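# Lift headset by headband, hold its cable aloft

## Task

Using left_arm, keep the headset (the headset body, not the cable) steady in the air by its headband. Its lowest point must be roughly a hand's length or more above the table top, and no part of it may extend beyond the table's edge. The headband must be pinched between the left gripper's fingers with that gripper commanded fully closed (-1). Those fingers may touch only the headband. Nothing besides its own cable may touch the headset, although right_arm is also allowed to. The right gripper must hold the cable firmly between its fingers, not right at the fingertips or pad edges, at a point below where the cable exits the ear cup. Between the ear cup and that grip, the cable must be well above the table and may touch only itself, the headset and the arms. If right_arm were removed, no part of the headset may drop more than slightly. The cable's loose end must not be left dangling below the table top. If that end ever goes far below the table top or far out past the table's edge, held or not, the task fails. Once all of this holds, declare completion by calling finished_scene. Nothing except the required hold counts if only the robot is keeping it in place at the end.

## Robot and tools

Robot: two arms, left_arm and right_arm, each with six revolute joints and a parallel gripper. All positions are in one scene frame. The origin is on the table top midway between the arms, +z is up, +x points out over the table, and left_arm sits on the +y side. The names left and right are labels only and do not refer to sides of an image.

execute_actions takes "actions", a list that is empty or has one element, plus an optional "pictures" boolean (pictures come by default).
- An empty list commands nothing and just reports the state.
- A wait is {"steps": N} with N from 1 to 300 control steps, each 1/30 s. It counts from the previous result.
- A move is {"rows": [...], "steps": N} with 1 to 15 rows and N from 1 to 15 (15 if omitted). Each row is used for one step. If there are fewer rows than steps, the last row repeats.

Each row always has 14 numbers, even if one arm stays still. The first seven are left_arm's six joint targets and then its gripper opening. The last seven are the same for right_arm.

Joint numbers are absolute target angles in radians, in the same form as the Joint positions line. Column order and stated ranges for each arm: waist -2.880 to 2.880, shoulder 0.000 to 3.142, elbow 0.000 to 3.019, wrist pitch -1.693 to 1.571, wrist yaw -1.571 to 1.571, wrist roll -2.094 to 2.094. True limits may differ from these by up to 0.019 rad. A call is rejected, and nothing is sent, if a target goes more than 0.019 rad beyond a stated end and also further out than that joint's last reported angle. A target past a real end is clipped to that end, and you may see "joint sent to its limit", possibly referring to an earlier action. If that line is absent, it does not prove there is more travel.

The opening is also absolute, from -1 (closed) to +1 (fully open, pad gap 0.094 m).
- grip_measured reports the actual opening on this same scale. Each gripper has its own fixed error of up to about 1 mm.
- Away from the ends of the scale, the fingers move to where grip_measured equals your command.
- To hold something, command below grip_measured: about 0.03 below gives a secure grip, a smaller gap a lighter one.
- Pad force is capped near 50 to 62 N, lower on some grippers and lower on parts thinner than about 2 mm. There can be a brief spike at first contact.
- The goal requires the left gripper to be commanded at -1.

Motion limits: on each step, each joint's target is held within a fixed distance of its measured angle. The limits are waist 0.264, shoulder 0.32, elbow 0.276, wrist pitch 0.33, wrist yaw 0.186 and wrist roll 0.522 rad. If the targets would put a gripper more than 70 mm from where it is, the whole arm's targets are scaled back toward the current angles. Large moves therefore need several calls.

Between calls the arms keep heading for the last row sent. They stop once everything is nearly still (stalled or very slow counts) or once any step is HELD. After that, only a new action makes them travel further or press harder. Fingers still opening or closing keep moving.

Result contents:
- State line, `left_arm: …` | `right_arm: …`: each gripper's end_effector_position in metres and end_effector_quat_wxyz. The position is the point between the pads, about 1 cm behind the fingertips. It can be inaccurate, more so at long reach. The fingers point along the gripper's +z and close along its y.
- Joint positions and Joint velocities: one block per arm with six joints (rad, rad/s), then the pad gap (m, m/s).
- Joint torques: six per arm, without the gripper. These are total drive outputs with a fixed offset and scale per arm, plus noise. They are not zero in free air, and friction can fake or hide a load.
- HELD: marks steps on which all or part of your row was not sent.
- "joint command not followed": a clearance check altered or blocked joint targets. The rest of the row still ran.
- MOTOR HOT: appears from 85 °C. At 100 °C you get an OVER-TEMPERATURE FAULT, and that arm and its gripper go limp until cooled, so the arm drops. Holding loads heats motors, including while you are thinking.

zoom_image: give "camera" (one of cam_head_left, cam_head_right, cam_high, cam_low, each 504x504, or cam_left_wrist, cam_right_wrist, each 616x616). Give "region" as [x0, y0, x1, y1] in pixels of that camera's latest image, with (0, 0) at the top left and at most 504 by 504. It returns a closer, sharper view.

finished_scene: pass "scene", the number of the current scene. Call it only when the goal is fully met. The state must stay correct after the call.

Things to avoid:
- Do not let the arms collide or press on each other hard; this can end the scene.
- Do not push anything off the table.
- Do not drop the headset or slam or shove things.
- Do not let the cable's free end go far below the table top or out beyond the edge.
- Expect occasional brief tugs on held parts or nudges to loose objects, and grip accordingly.
- Smooth, economical motion is slightly better.

Each tool is called after "Request:" in YAML: its name, and indented under it one key for each argument.

## Session

I'll start by looking at the scene.

Request:
execute_actions:
  actions: []

Scene clock: 0.00 s of 4200.00 s.
left_arm: end_effector_position=(+0.2865, -0.0903, +0.2769) grip_measured=+1.000 end_effector_quat_wxyz=(+0.016, -0.107, +0.994, -0.013) | right_arm: end_effector_position=(+0.0637, -0.7771, +0.1421) grip_measured=+1.000 end_effector_quat_wxyz=(-0.126, -0.222, +0.943, -0.213)
Joint positions: left_arm=[-1.068  1.502  1.528 -1.557 -0.014 -1.16   0.094] | right_arm=[-1.287  1.457  1.038 -0.685  0.188 -1.979  0.094]
Joint velocities: left_arm=[ 0.005 -0.005 -0.017  0.007 -0.022 -0.007  0.   ] | right_arm=[ 0.005 -0.015 -0.007 -0.002  0.022  0.066  0.   ]
Joint torques (N m, as the arm reports them, + toward a larger angle): no reading
Motor temperatures (°C, as the motors report them): left_arm=[21 22 23 24 24 24] | right_arm=[22 23 22 23 22 24]

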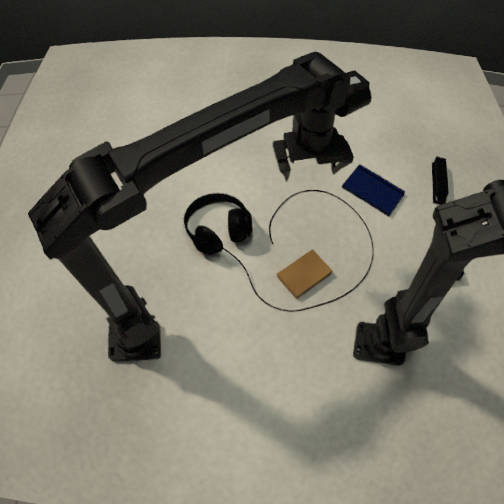

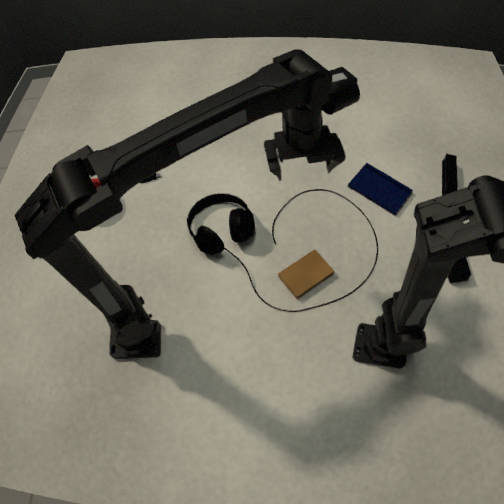

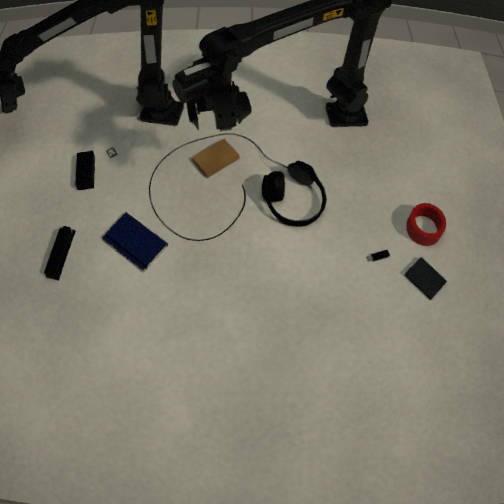

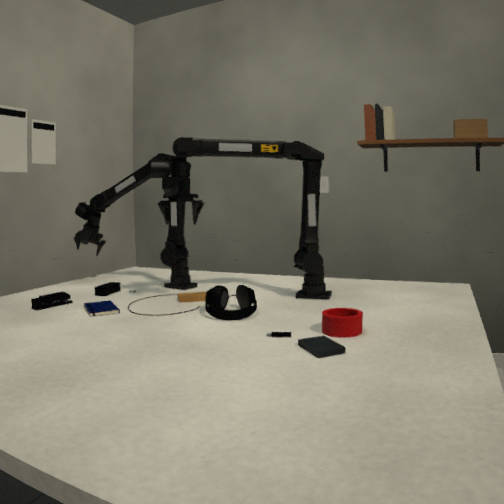

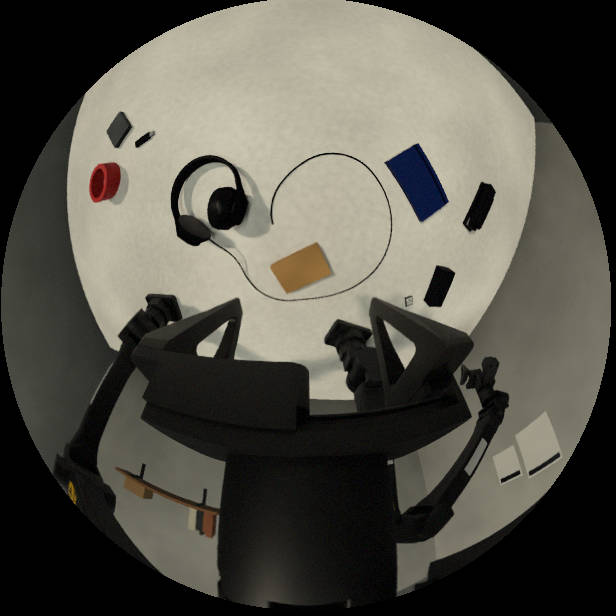

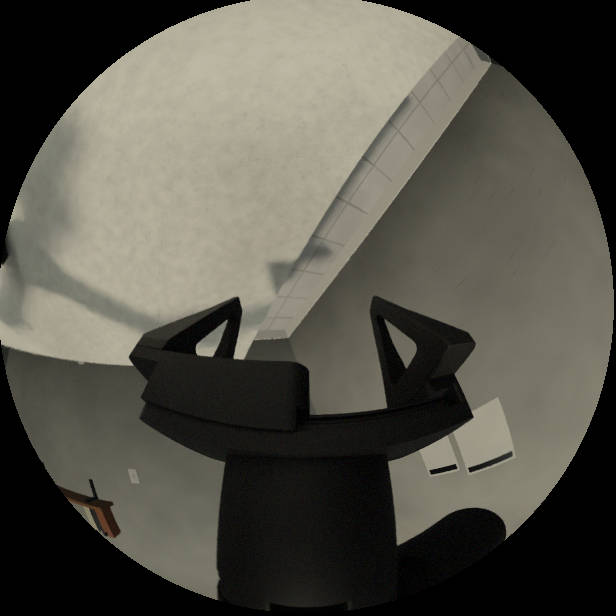

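Request:
execute_actions:
  actions:
    - {"rows": [[-0.55,1.502,1.528,-1.557,-0.014,-1.16,1,-0.6,1.457,1.038,-0.685,0.188,-1.979,1]], "steps": 15}
  pictures: false

Request:
execute_actions:
  actions:
    - {"steps": 45}

Scene clock: 96.57 s of 4200.00 s.
left_arm: end_effector_position=(+0.4427, +0.1126, +0.2769) grip_measured=+1.000 end_effector_quat_wxyz=(+0.020, -0.382, +0.924, -0.008) | right_arm: end_effector_position=(+0.3492, -0.6767, +0.1421) grip_measured=+1.000 end_effector_quat_wxyz=(-0.057, -0.494, +0.833, -0.241)
Joint positions: left_arm=[-0.499  1.502  1.528 -1.557 -0.016 -1.16   0.094] | right_arm=[-0.679  1.457  1.038 -0.685  0.19  -1.979  0.094]
Joint velocities: left_arm=[ 0.435 -0.005 -0.012 -0.002 -0.022 -0.022  0.   ] | right_arm=[ 1.441 -0.005 -0.022 -0.022 -0.051 -0.007  0.   ]
Joint torques (N m, as the arm reports them, + toward a larger angle): left_arm=[-5.56 -9.86  9.63  0.18  0.04  0.04] | right_arm=[ -1.01 -12.68   8.38   0.93  -0.03   0.05]
Motor temperatures (°C, as the motors report them): left_arm=[22 26 34 24 24 24] | right_arm=[22 25 28 23 22 24]
Steps of this call (steps 1 to 90: nothing new was sent; then 93.07 s passed at rest; steps 91 to 105: all 15 steps of this action). Readings (joint positions):
91: left_arm=[-1.060 1.502 1.528 -1.557 -0.013 -1.160] | right_arm=[-1.279 1.457 1.038 -0.685 0.191 -1.979]
92: left_arm=[-1.045 1.502 1.528 -1.557 -0.011 -1.160] | right_arm=[-1.264 1.457 1.038 -0.685 0.194 -1.979]
94: left_arm=[-0.982 1.502 1.528 -1.557 -0.011 -1.160] | right_arm=[-1.200 1.457 1.038 -0.685 0.194 -1.979]
98: left_arm=[-0.799 1.502 1.528 -1.557 -0.011 -1.160] | right_arm=[-1.024 1.457 1.038 -0.685 0.193 -1.979]
105: the state above

Scene clock: 98.07 s of 4200.00 s.
left_arm: end_effector_position=(+0.4326, +0.0887, +0.2769) grip_measured=+1.000 end_effector_quat_wxyz=(+0.020, -0.355, +0.934, -0.008) | right_arm: end_effector_position=(+0.3815, -0.6503, +0.1421) grip_measured=+1.000 end_effector_quat_wxyz=(-0.046, -0.528, +0.812, -0.243)
Joint positions: left_arm=[-0.556  1.502  1.528 -1.557 -0.017 -1.16   0.094] | right_arm=[-0.597  1.457  1.038 -0.685  0.187 -1.979  0.094]
Joint velocities: left_arm=[-0.015 -0.005 -0.017 -0.012 -0.022 -0.037  0.   ] | right_arm=[-0.005  0.005  0.012  0.012  0.066 -0.007  0.   ]
Joint torques (N m, as the arm reports them, + toward a larger angle): left_arm=[-0.21 -9.8   9.63  0.19  0.01  0.04] | right_arm=[ -0.6  -12.91   8.46   0.87   0.04   0.06]
Motor temperatures (°C, as the motors report them): left_arm=[22 26 34 24 24 24] | right_arm=[22 25 28 23 22 24]
Steps of this call (steps 1 to 30: the robot went on to your last target; steps 31 to 45: nothing new was sent). Readings (joint positions):
1: left_arm=[-0.489 1.502 1.528 -1.557 -0.017 -1.160] | right_arm=[-0.634 1.457 1.038 -0.685 0.188 -1.979]
2: left_arm=[-0.489 1.502 1.528 -1.557 -0.017 -1.160] | right_arm=[-0.597 1.457 1.038 -0.685 0.185 -1.979]
4: left_arm=[-0.505 1.502 1.528 -1.557 -0.017 -1.160] | right_arm=[-0.557 1.457 1.038 -0.685 0.183 -1.979]
8: left_arm=[-0.547 1.502 1.528 -1.557 -0.017 -1.160] | right_arm=[-0.570 1.457 1.038 -0.685 0.185 -1.979]
45: the state above
All arms were judged still, so your last target was given up. Only a new action makes them travel on or press farther. Fingers that are still opening or closing keep moving.

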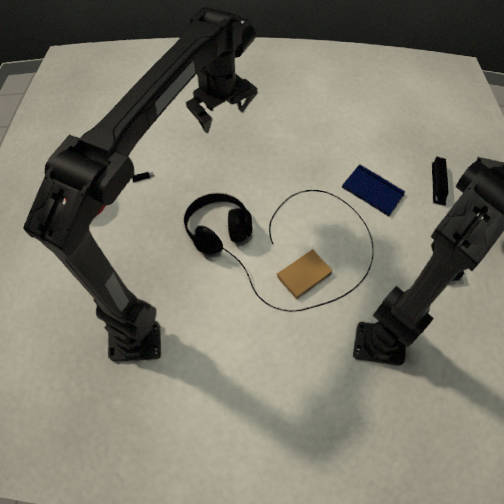

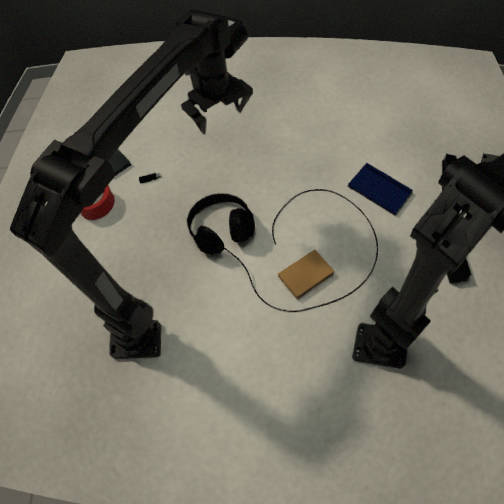

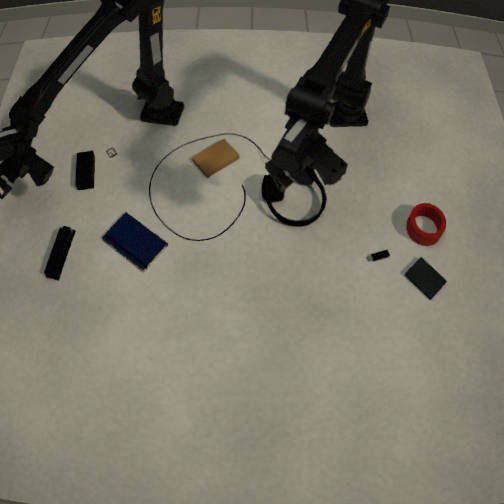

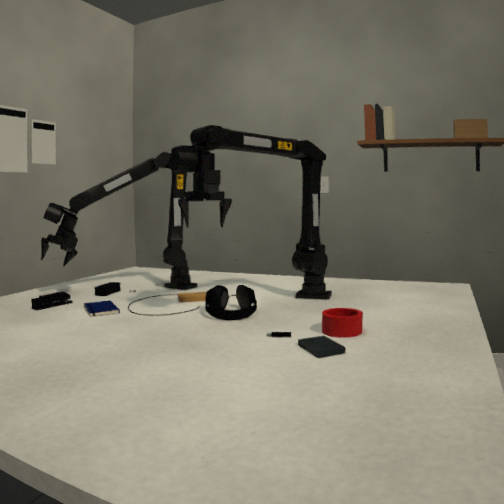

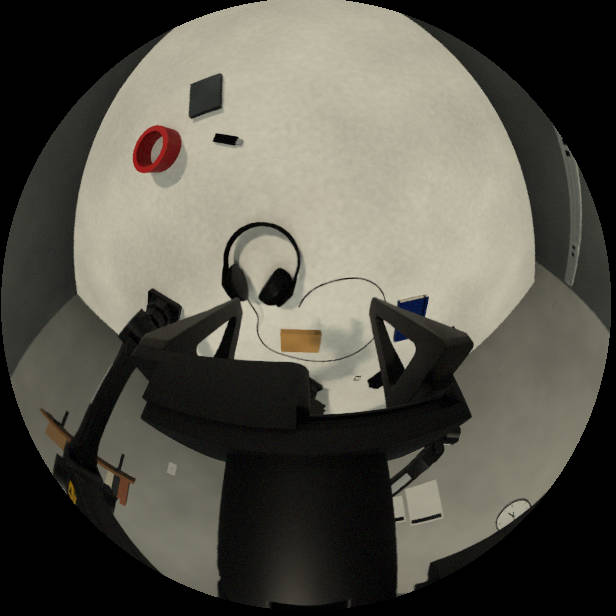

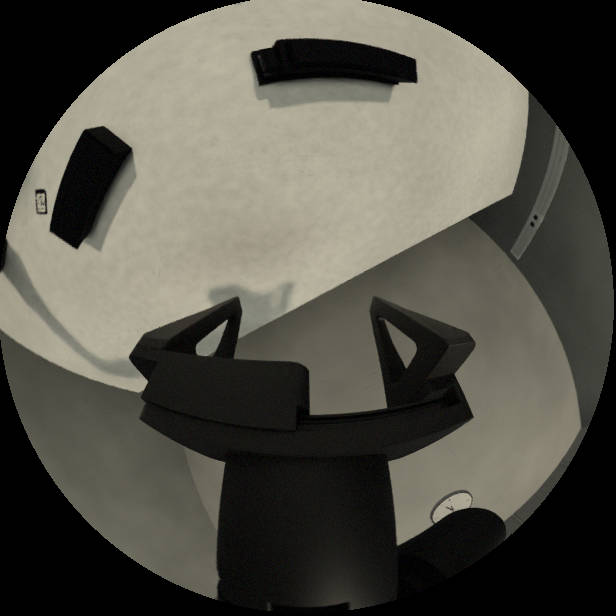

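Request:
execute_actions:
  actions:
    - {"rows": [[-0.463,1.39,1.13,-1.31,0,0.6,1,-0.6,1.2,0.8,0.4,0,0,1]], "steps": 15}
  pictures: false

Request:
execute_actions:
  actions:
    - {"steps": 45}

Scene clock: 172.77 s of 4200.00 s.
left_arm: end_effector_position=(+0.3780, +0.1539, +0.1639) grip_measured=+1.000 end_effector_quat_wxyz=(-0.018, +0.250, +0.968, +0.003) | right_arm: end_effector_position=(+0.4266, -0.6531, +0.3417) grip_measured=+1.000 end_effector_quat_wxyz=(+0.528, +0.062, +0.720, -0.446)
Joint positions: left_arm=[-0.454  1.394  1.113 -1.326 -0.004  0.173  0.094] | right_arm=[-0.6    1.187  0.772  0.371  0.002 -0.614  0.094]
Joint velocities: left_arm=[ 0.015  0.005 -0.007 -0.012  0.037  2.806  0.   ] | right_arm=[ 0.015 -0.005  0.002  0.066  0.037  2.703  0.   ]
Joint torques (N m, as the arm reports them, + toward a larger angle): left_arm=[-1.1  -8.14 10.72  0.74  0.18  0.14] | right_arm=[-0.23 -8.37 11.51  2.86 -0.1   0.18]
Motor temperatures (°C, as the motors report them): left_arm=[22 27 34 24 24 24] | right_arm=[22 25 28 23 22 24]
Steps of this call (steps 1 to 90: nothing new was sent; then 71.20 s passed at rest; steps 91 to 105: all 15 steps of this action). Readings (joint positions):
91: left_arm=[-0.552 1.493 1.499 -1.519 -0.011 -1.099] | right_arm=[-0.599 1.440 1.007 -0.628 0.110 -1.911]
92: left_arm=[-0.544 1.461 1.431 -1.441 -0.006 -1.013] | right_arm=[-0.601 1.399 0.939 -0.506 0.042 -1.812]
94: left_arm=[-0.515 1.411 1.293 -1.379 -0.005 -0.868] | right_arm=[-0.600 1.292 0.811 -0.323 0.008 -1.624]
98: left_arm=[-0.460 1.391 1.126 -1.346 -0.005 -0.493] | right_arm=[-0.600 1.193 0.767 0.007 0.003 -1.285]
105: the state above

Scene clock: 174.27 s of 4200.00 s.
left_arm: end_effector_position=(+0.3781, +0.1539, +0.1638) grip_measured=+1.000 end_effector_quat_wxyz=(-0.018, +0.442, +0.897, -0.000) | right_arm: end_effector_position=(+0.4267, -0.6532, +0.3421) grip_measured=+1.000 end_effector_quat_wxyz=(+0.637, +0.272, +0.669, -0.270)
Joint positions: left_arm=[-0.454  1.394  1.113 -1.326 -0.004  0.583  0.094] | right_arm=[-0.6    1.188  0.772  0.373  0.002 -0.015  0.094]
Joint velocities: left_arm=[ 0.005  0.005  0.012 -0.012 -0.022 -0.007  0.   ] | right_arm=[-0.015 -0.005 -0.037 -0.002 -0.037  0.051  0.   ]
Joint torques (N m, as the arm reports them, + toward a larger angle): left_arm=[-1.13 -7.96 10.62  0.76  0.23  0.22] | right_arm=[-0.17 -8.32 11.39  3.07 -0.11  0.17]
Motor temperatures (°C, as the motors report them): left_arm=[22 27 34 24 24 24] | right_arm=[22 25 28 23 22 24]
Steps of this call (steps 1 to 45: the robot went on to your last target). Readings (joint positions):
1: left_arm=[-0.454 1.394 1.113 -1.326 -0.004 0.256] | right_arm=[-0.600 1.188 0.772 0.372 0.002 -0.519]
2: left_arm=[-0.454 1.394 1.113 -1.326 -0.004 0.322] | right_arm=[-0.600 1.188 0.772 0.373 0.002 -0.423]
4: left_arm=[-0.454 1.394 1.113 -1.326 -0.004 0.417] | right_arm=[-0.600 1.188 0.772 0.373 0.002 -0.275]
8: left_arm=[-0.454 1.394 1.113 -1.326 -0.004 0.516] | right_arm=[-0.600 1.188 0.772 0.373 0.002 -0.121]
45: the state above
All arms were judged still, so your last target was given up. Only a new action makes them travel on or press farther. Fingers that are still opening or closing keep moving.

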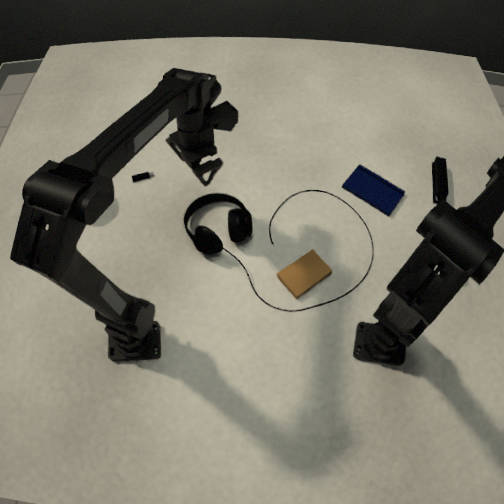

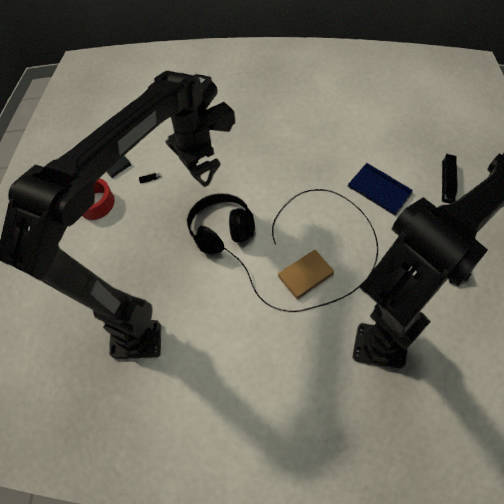

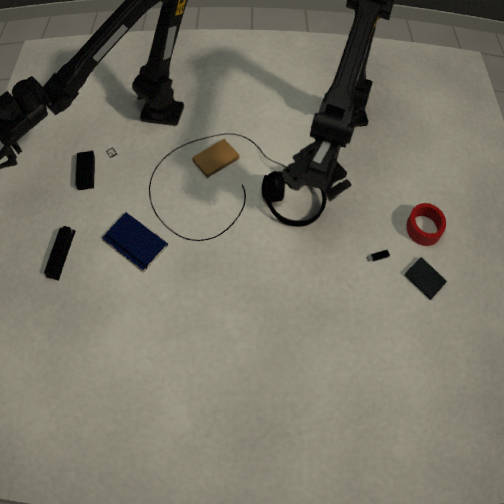

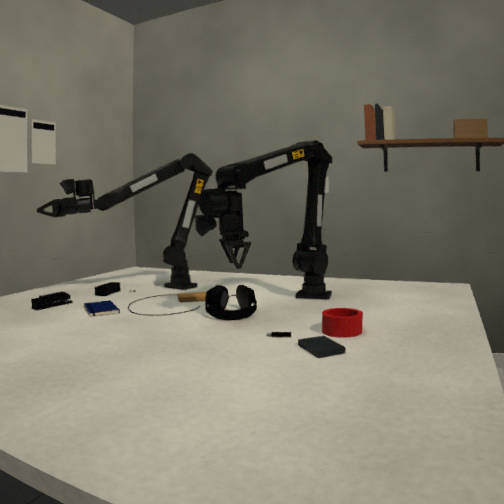

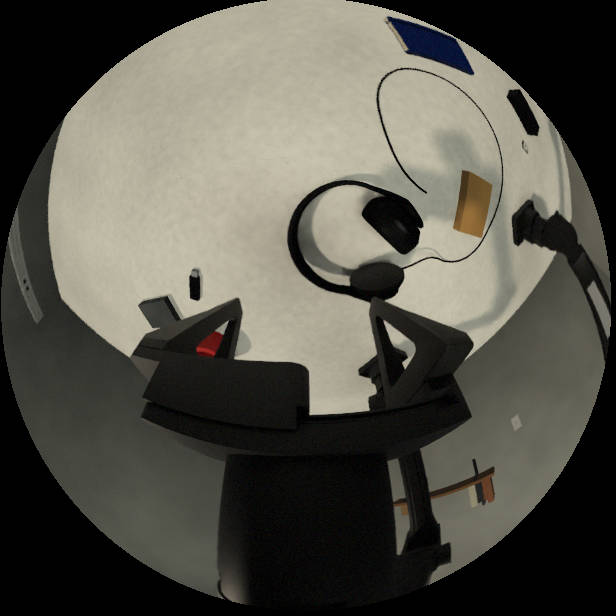

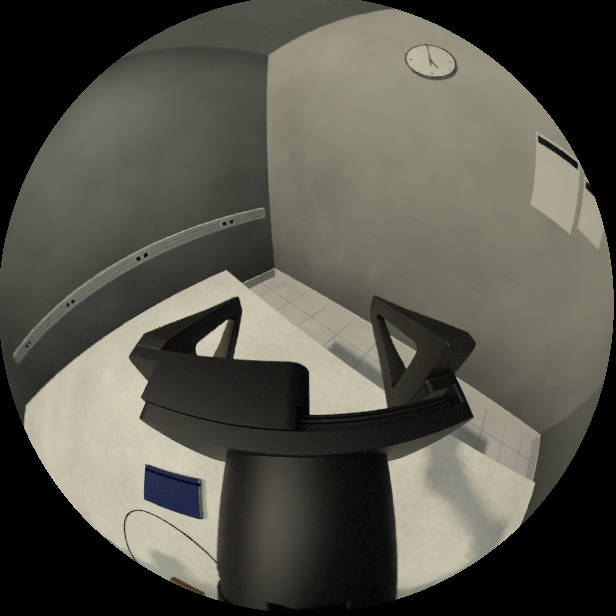

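Request:
zoom_image:
  camera: "cam_left_wrist"
  region: [200, 140, 480, 360]

Request:
zoom_image:
  camera: "cam_head_left"
  region: [150, 130, 300, 280]

Region (200, 140, 480, 360) of cam_left_wrist's 616x616 image, scaled by 1.800, with more detail than that image has; it fills the top 396 rows of this view, and the rest is white.

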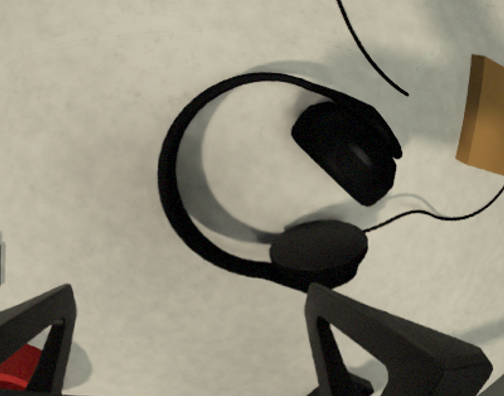

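Region (150, 130, 300, 280) of cam_head_left's 504x504 image, scaled by 3.360, with more detail than that image has.

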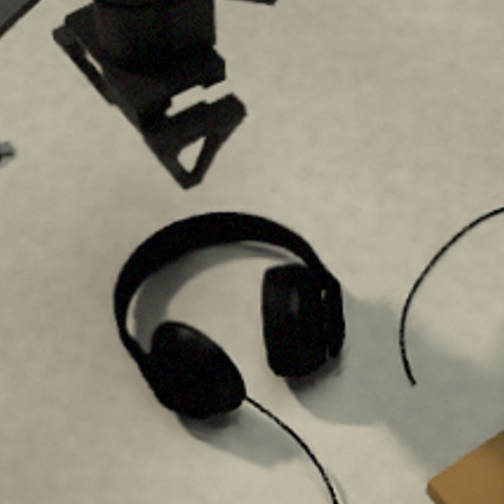

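Request:
execute_actions:
  actions:
    - {"rows": [[-0.458,1.41,1.115,-1.28,0,0.62,1,-0.6,1.2,0.8,0.4,0,0,1],[-0.462,1.43,1.10,-1.24,0,0.65,1,-0.6,1.2,0.8,0.4,0,0,1],[-0.466,1.45,1.09,-1.20,0,0.68,1,-0.6,1.2,0.8,0.4,0,0,1],[-0.47,1.47,1.075,-1.16,0,0.71,1,-0.6,1.2,0.8,0.4,0,0,1],[-0.474,1.485,1.06,-1.12,0,0.74,1,-0.6,1.2,0.8,0.4,0,0,1],[-0.478,1.50,1.05,-1.09,0,0.77,1,-0.6,1.2,0.8,0.4,0,0,1],[-0.482,1.513,1.042,-1.063,0,0.81,1,-0.6,1.2,0.8,0.4,0,0,1]], "steps": 15}

Scene clock: 294.20 s of 4200.00 s.
left_arm: end_effector_position=(+0.4037, +0.1356, +0.0899) grip_measured=+1.000 end_effector_quat_wxyz=(+0.004, +0.535, +0.845, +0.003) | right_arm: end_effector_position=(+0.4267, -0.6532, +0.3421) grip_measured=+1.000 end_effector_quat_wxyz=(+0.637, +0.272, +0.669, -0.270)
Joint positions: left_arm=[-0.476  1.518  1.038 -1.082 -0.004  0.775  0.094] | right_arm=[-0.6    1.188  0.772  0.373  0.002 -0.015  0.094]
Joint velocities: left_arm=[-0.015 -0.015  0.007  0.012 -0.007  0.154  0.   ] | right_arm=[-0.005  0.005 -0.017  0.007  0.022  0.037  0.   ]
Joint torques (N m, as the arm reports them, + toward a larger angle): left_arm=[-1.1  -9.09  8.9   0.99  0.23  0.19] | right_arm=[-0.18 -8.47 11.46  3.08 -0.1   0.19]
Motor temperatures (°C, as the motors report them): left_arm=[22 26 37 24 24 24] | right_arm=[22 24 33 23 22 24]
Steps of this call (steps 1 to 90: nothing new was sent; then 116.43 s passed at rest; steps 91 to 105: all 15 steps of this action). Readings (joint positions):
91: left_arm=[-0.454 1.394 1.113 -1.322 -0.004 0.586] | right_arm=[-0.600 1.188 0.772 0.373 0.002 -0.015]
92: left_arm=[-0.454 1.395 1.112 -1.308 -0.004 0.593] | right_arm=[-0.600 1.188 0.772 0.373 0.002 -0.015]
94: left_arm=[-0.455 1.403 1.106 -1.250 -0.004 0.621] | right_arm=[-0.600 1.188 0.772 0.373 0.002 -0.015]
98: left_arm=[-0.464 1.459 1.071 -1.113 -0.004 0.706] | right_arm=[-0.600 1.188 0.772 0.373 0.002 -0.015]
105: the state above

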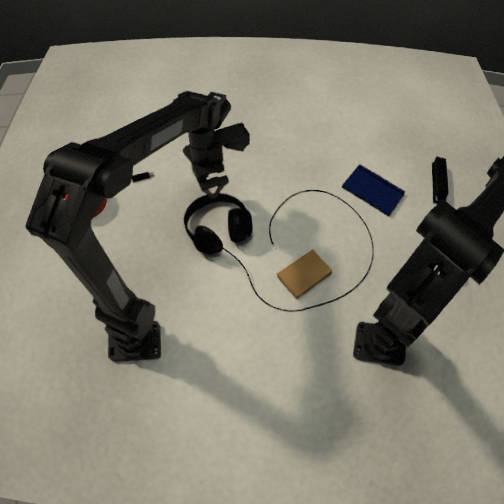

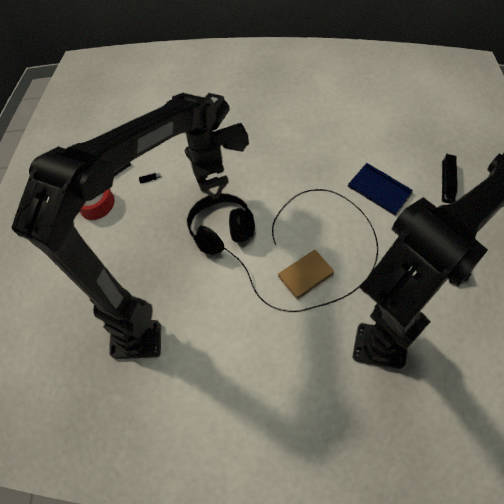

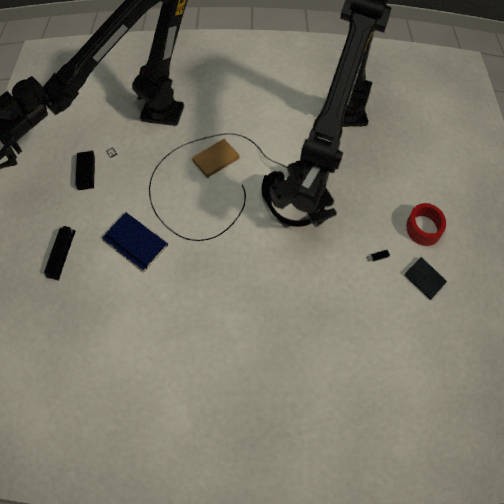

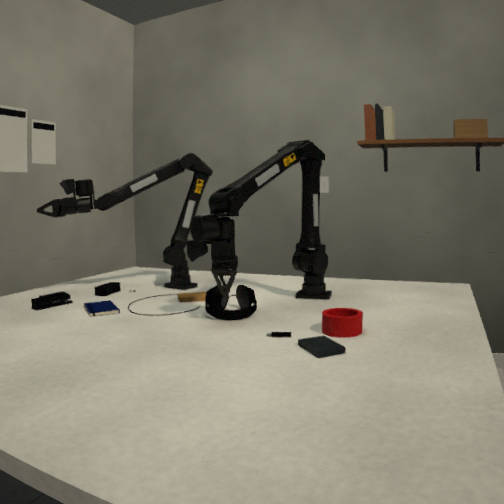

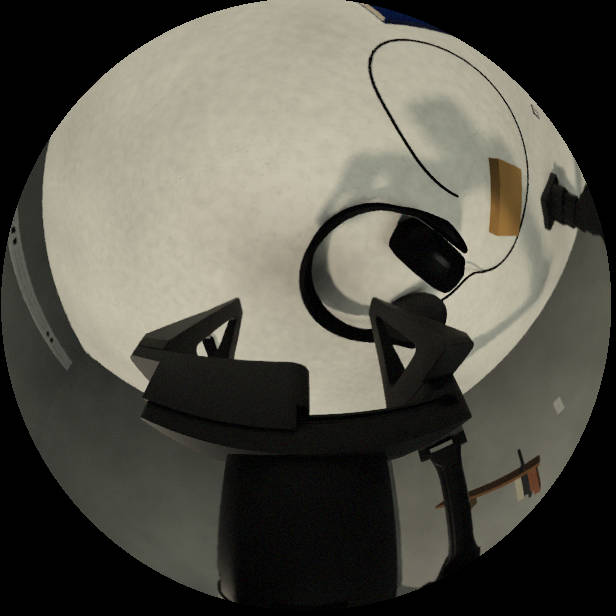

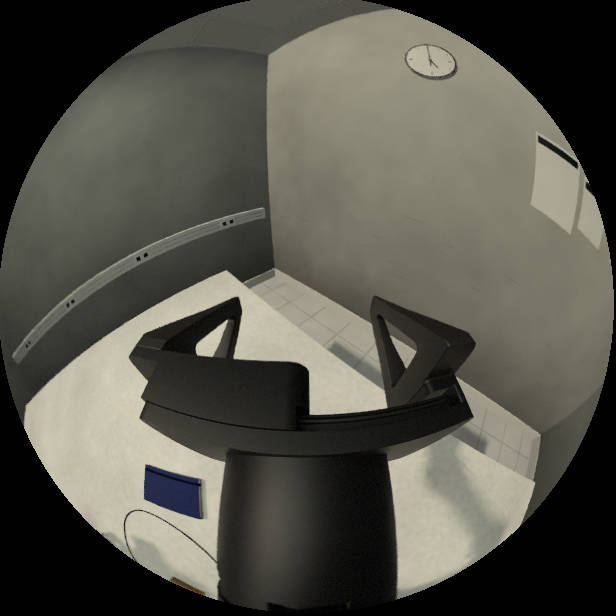

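Request:
zoom_image:
  camera: "cam_low"
  region: [170, 230, 290, 340]

Region (170, 230, 290, 340) of cam_low's 504x504 image, scaled by 4.200, with more detail than that image has; it fills the top 462 rows of this view, and the rest is white.

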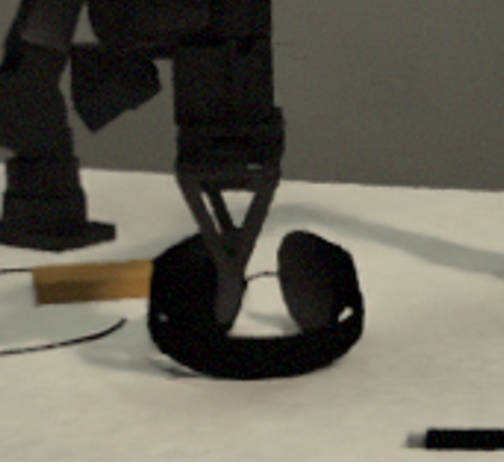

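Request:
execute_actions:
  actions:
    - {"rows": [[-0.482,1.525,1.033,-1.043,0,0.81,1,-0.6,1.2,0.8,0.4,0,0,1],[-0.482,1.54,1.022,-1.02,0,0.81,1,-0.6,1.2,0.8,0.4,0,0,1],[-0.482,1.555,1.011,-0.995,0,0.81,1,-0.6,1.2,0.8,0.4,0,0,1],[-0.482,1.57,1.0,-0.97,0,0.81,1,-0.6,1.2,0.8,0.4,0,0,1],[-0.482,1.585,0.988,-0.945,0,0.81,1,-0.6,1.2,0.8,0.4,0,0,1],[-0.482,1.597,0.978,-0.925,0,0.81,1,-0.6,1.2,0.8,0.4,0,0,1],[-0.482,1.607,0.97,-0.906,0,0.81,1,-0.6,1.2,0.8,0.4,0,0,1]], "steps": 15}

Scene clock: 360.57 s of 4200.00 s.
left_arm: end_effector_position=(+0.4052, +0.1351, +0.0343) grip_measured=+1.000 end_effector_quat_wxyz=(+0.004, +0.543, +0.840, +0.003) | right_arm: end_effector_position=(+0.4267, -0.6532, +0.3421) grip_measured=+1.000 end_effector_quat_wxyz=(+0.637, +0.272, +0.669, -0.270)
Joint positions: left_arm=[-0.476  1.604  0.969 -0.926 -0.004  0.793  0.094] | right_arm=[-0.6    1.188  0.772  0.373  0.002 -0.015  0.094]
Joint velocities: left_arm=[-0.005 -0.005 -0.007  0.032 -0.051  0.022  0.   ] | right_arm=[-0.005  0.005 -0.002 -0.012  0.022 -0.022  0.   ]
Joint torques (N m, as the arm reports them, + toward a larger angle): left_arm=[-0.98 -8.9   7.97  1.    0.23  0.21] | right_arm=[-0.12 -8.32 11.43  3.02 -0.09  0.16]
Motor temperatures (°C, as the motors report them): left_arm=[22 27 36 25 24 24] | right_arm=[22 24 34 24 22 24]
Steps of this call (steps 1 to 30: the robot went on to your last target; steps 31 to 90: nothing new was sent; then 62.87 s passed at rest; steps 91 to 105: all 15 steps of this action). Readings (joint positions):
91: left_arm=[-0.476 1.518 1.038 -1.076 -0.004 0.793] | right_arm=[-0.600 1.188 0.772 0.373 0.002 -0.015]
92: left_arm=[-0.476 1.518 1.037 -1.067 -0.004 0.793] | right_arm=[-0.600 1.188 0.772 0.373 0.002 -0.015]
94: left_arm=[-0.476 1.520 1.029 -1.030 -0.004 0.793] | right_arm=[-0.600 1.188 0.772 0.373 0.002 -0.015]
98: left_arm=[-0.476 1.556 0.997 -0.944 -0.004 0.793] | right_arm=[-0.600 1.188 0.772 0.373 0.002 -0.015]
105: the state above

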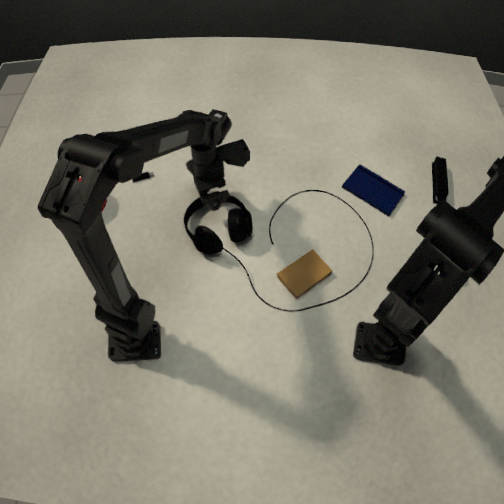

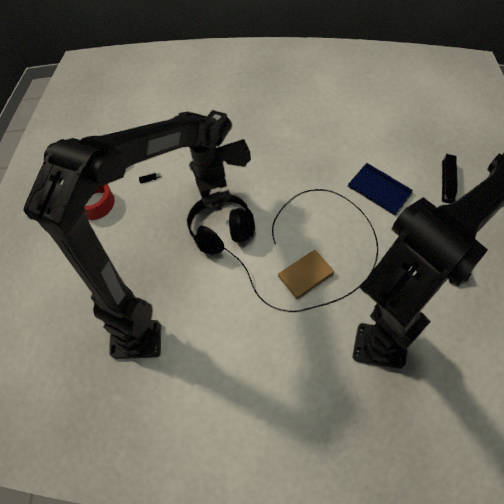

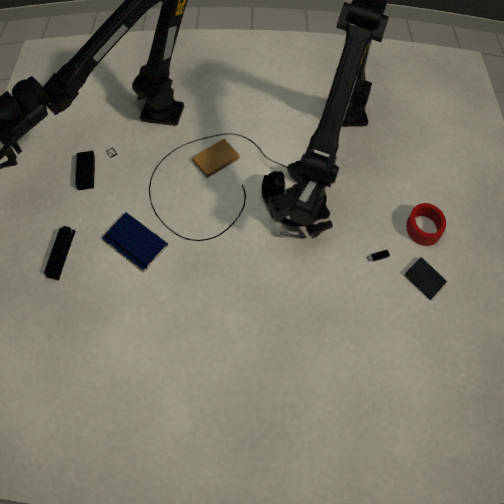

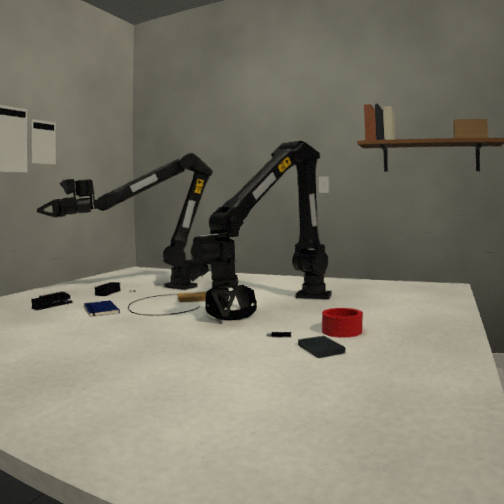

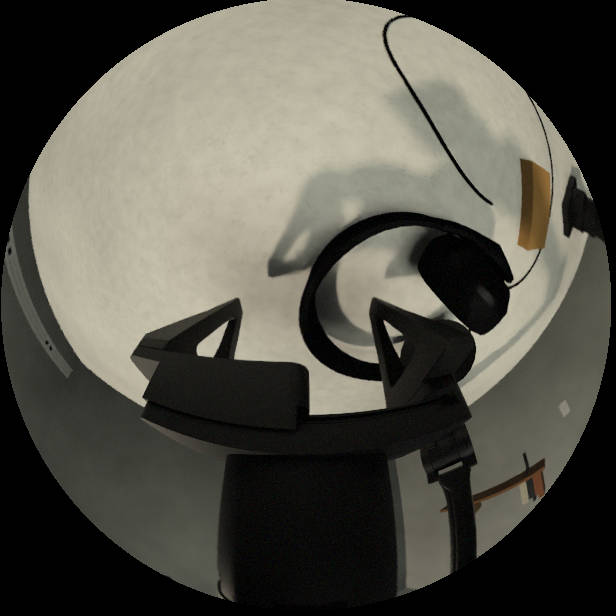

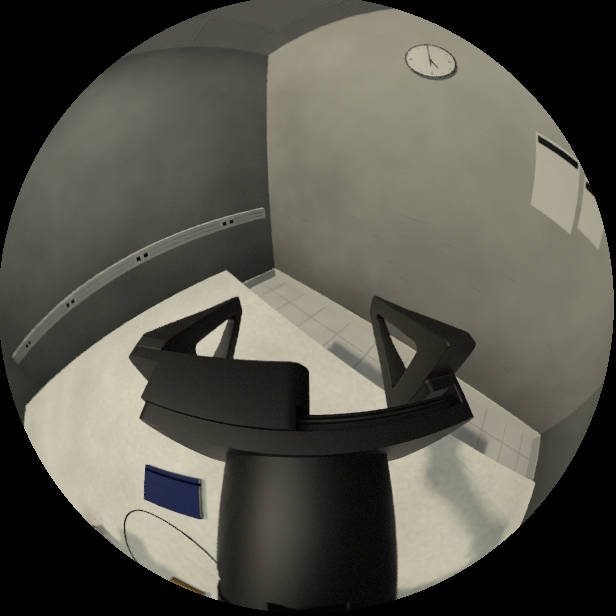

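Request:
zoom_image:
  camera: "cam_low"
  region: [170, 230, 290, 340]

Request:
zoom_image:
  camera: "cam_left_wrist"
  region: [200, 180, 540, 420]

Region (170, 230, 290, 340) of cam_low's 504x504 image, scaled by 4.200, with more detail than that image has; it fills the top 462 rows of this view, and the rest is white.

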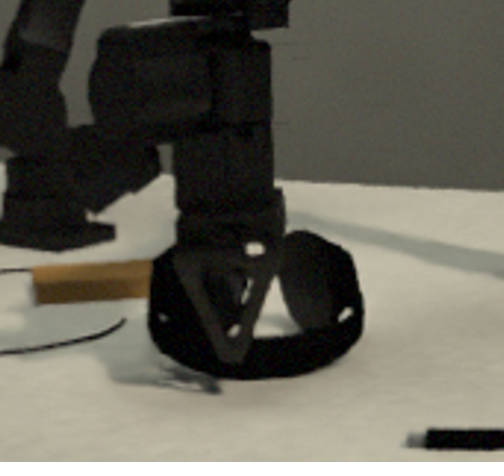

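Region (200, 180, 540, 420) of cam_left_wrist's 616x616 image, scaled by 1.482, with more detail than that image has; it fills the top 356 rows of this view, and the rest is white.

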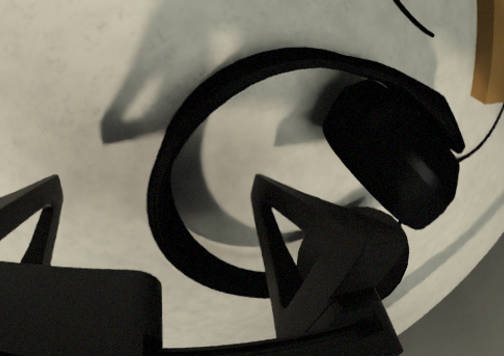

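Request:
execute_actions:
  actions:
    - {"rows": [[-0.472,1.61,0.964,-0.9,0,0.77,1,-0.6,1.2,0.8,0.4,0,0,1],[-0.465,1.613,0.958,-0.893,0,0.73,1,-0.6,1.2,0.8,0.4,0,0,1],[-0.46,1.616,0.951,-0.886,0,0.70,1,-0.6,1.2,0.8,0.4,0,0,1],[-0.457,1.62,0.944,-0.878,0,0.675,1,-0.6,1.2,0.8,0.4,0,0,1]], "steps": 15}

Scene clock: 400.87 s of 4200.00 s.
left_arm: end_effector_position=(+0.4059, +0.1398, +0.0288) grip_measured=+1.000 end_effector_quat_wxyz=(+0.011, +0.497, +0.868, +0.004) | right_arm: end_effector_position=(+0.4267, -0.6532, +0.3421) grip_measured=+1.000 end_effector_quat_wxyz=(+0.637, +0.272, +0.669, -0.270)
Joint positions: left_arm=[-0.465  1.604  0.951 -0.895 -0.003  0.698  0.094] | right_arm=[-0.6    1.188  0.772  0.373  0.002 -0.015  0.094]
Joint velocities: left_arm=[ 0.005 -0.015 -0.012 -0.007 -0.037 -0.095  0.   ] | right_arm=[ 0.005  0.005 -0.022 -0.017 -0.007  0.022  0.   ]
Joint torques (N m, as the arm reports them, + toward a larger angle): left_arm=[-0.1  -7.71  7.23  0.88  0.21 -0.13] | right_arm=[-0.11 -8.41 11.46  3.01 -0.09  0.17]
Motor temperatures (°C, as the motors report them): left_arm=[22 27 35 25 24 24] | right_arm=[22 24 35 24 22 24]
Steps of this call (steps 1 to 15: the robot went on to your last target; steps 16 to 90: nothing new was sent; then 36.80 s passed at rest; steps 91 to 105: all 15 steps of this action). Readings (joint positions):
91: left_arm=[-0.476 1.604 0.969 -0.921 -0.004 0.793] | right_arm=[-0.600 1.188 0.772 0.373 0.002 -0.015]
92: left_arm=[-0.476 1.604 0.969 -0.918 -0.004 0.786] | right_arm=[-0.600 1.188 0.772 0.373 0.002 -0.015]
94: left_arm=[-0.475 1.604 0.965 -0.907 -0.003 0.759] | right_arm=[-0.600 1.188 0.772 0.373 0.002 -0.015]
98: left_arm=[-0.468 1.604 0.953 -0.896 -0.003 0.719] | right_arm=[-0.600 1.188 0.772 0.373 0.002 -0.015]
105: the state above

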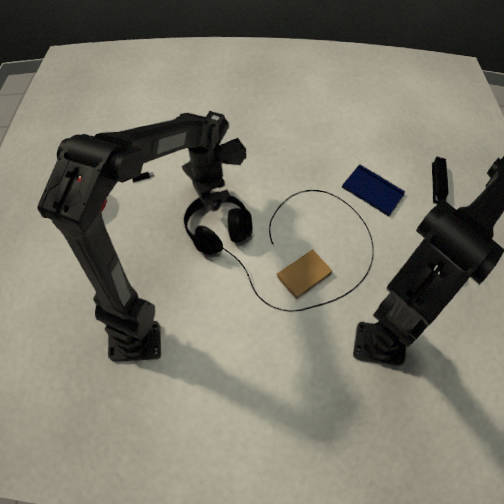

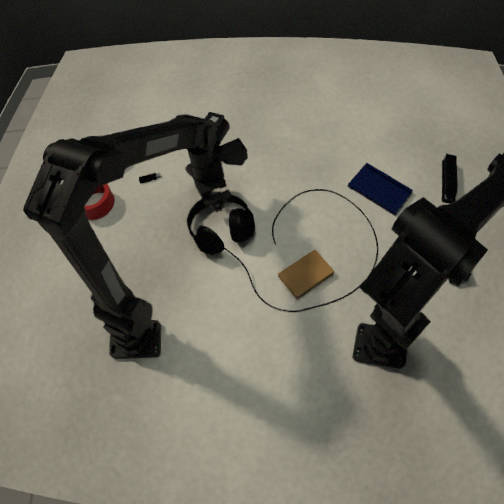

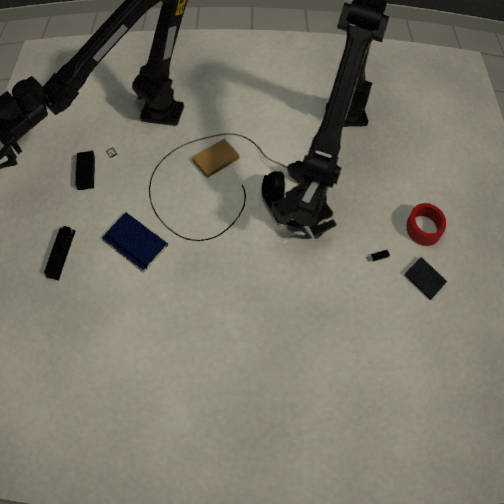

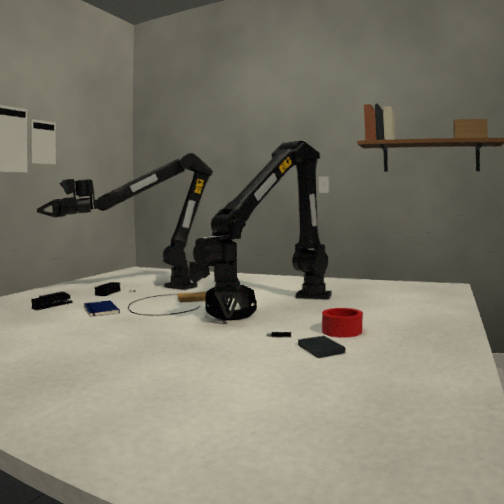

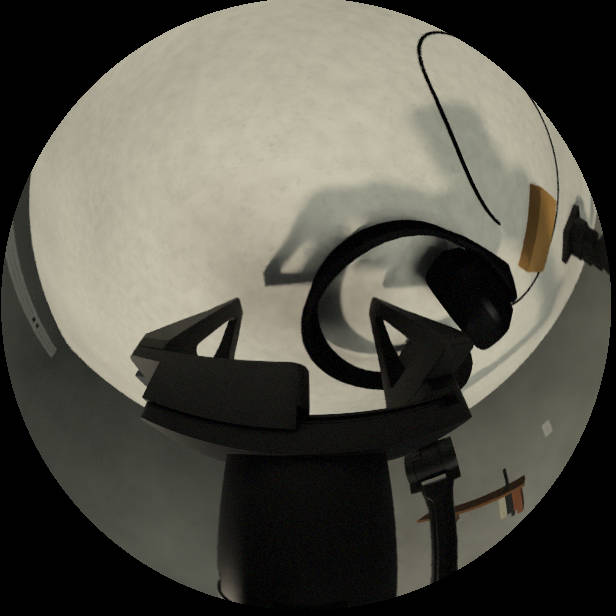

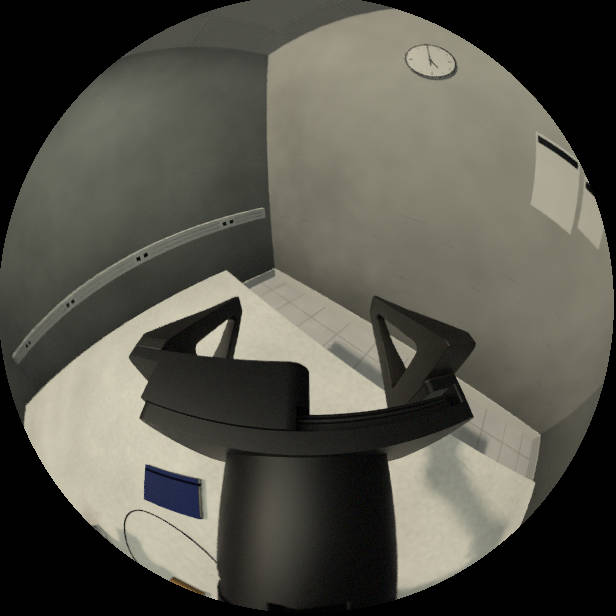

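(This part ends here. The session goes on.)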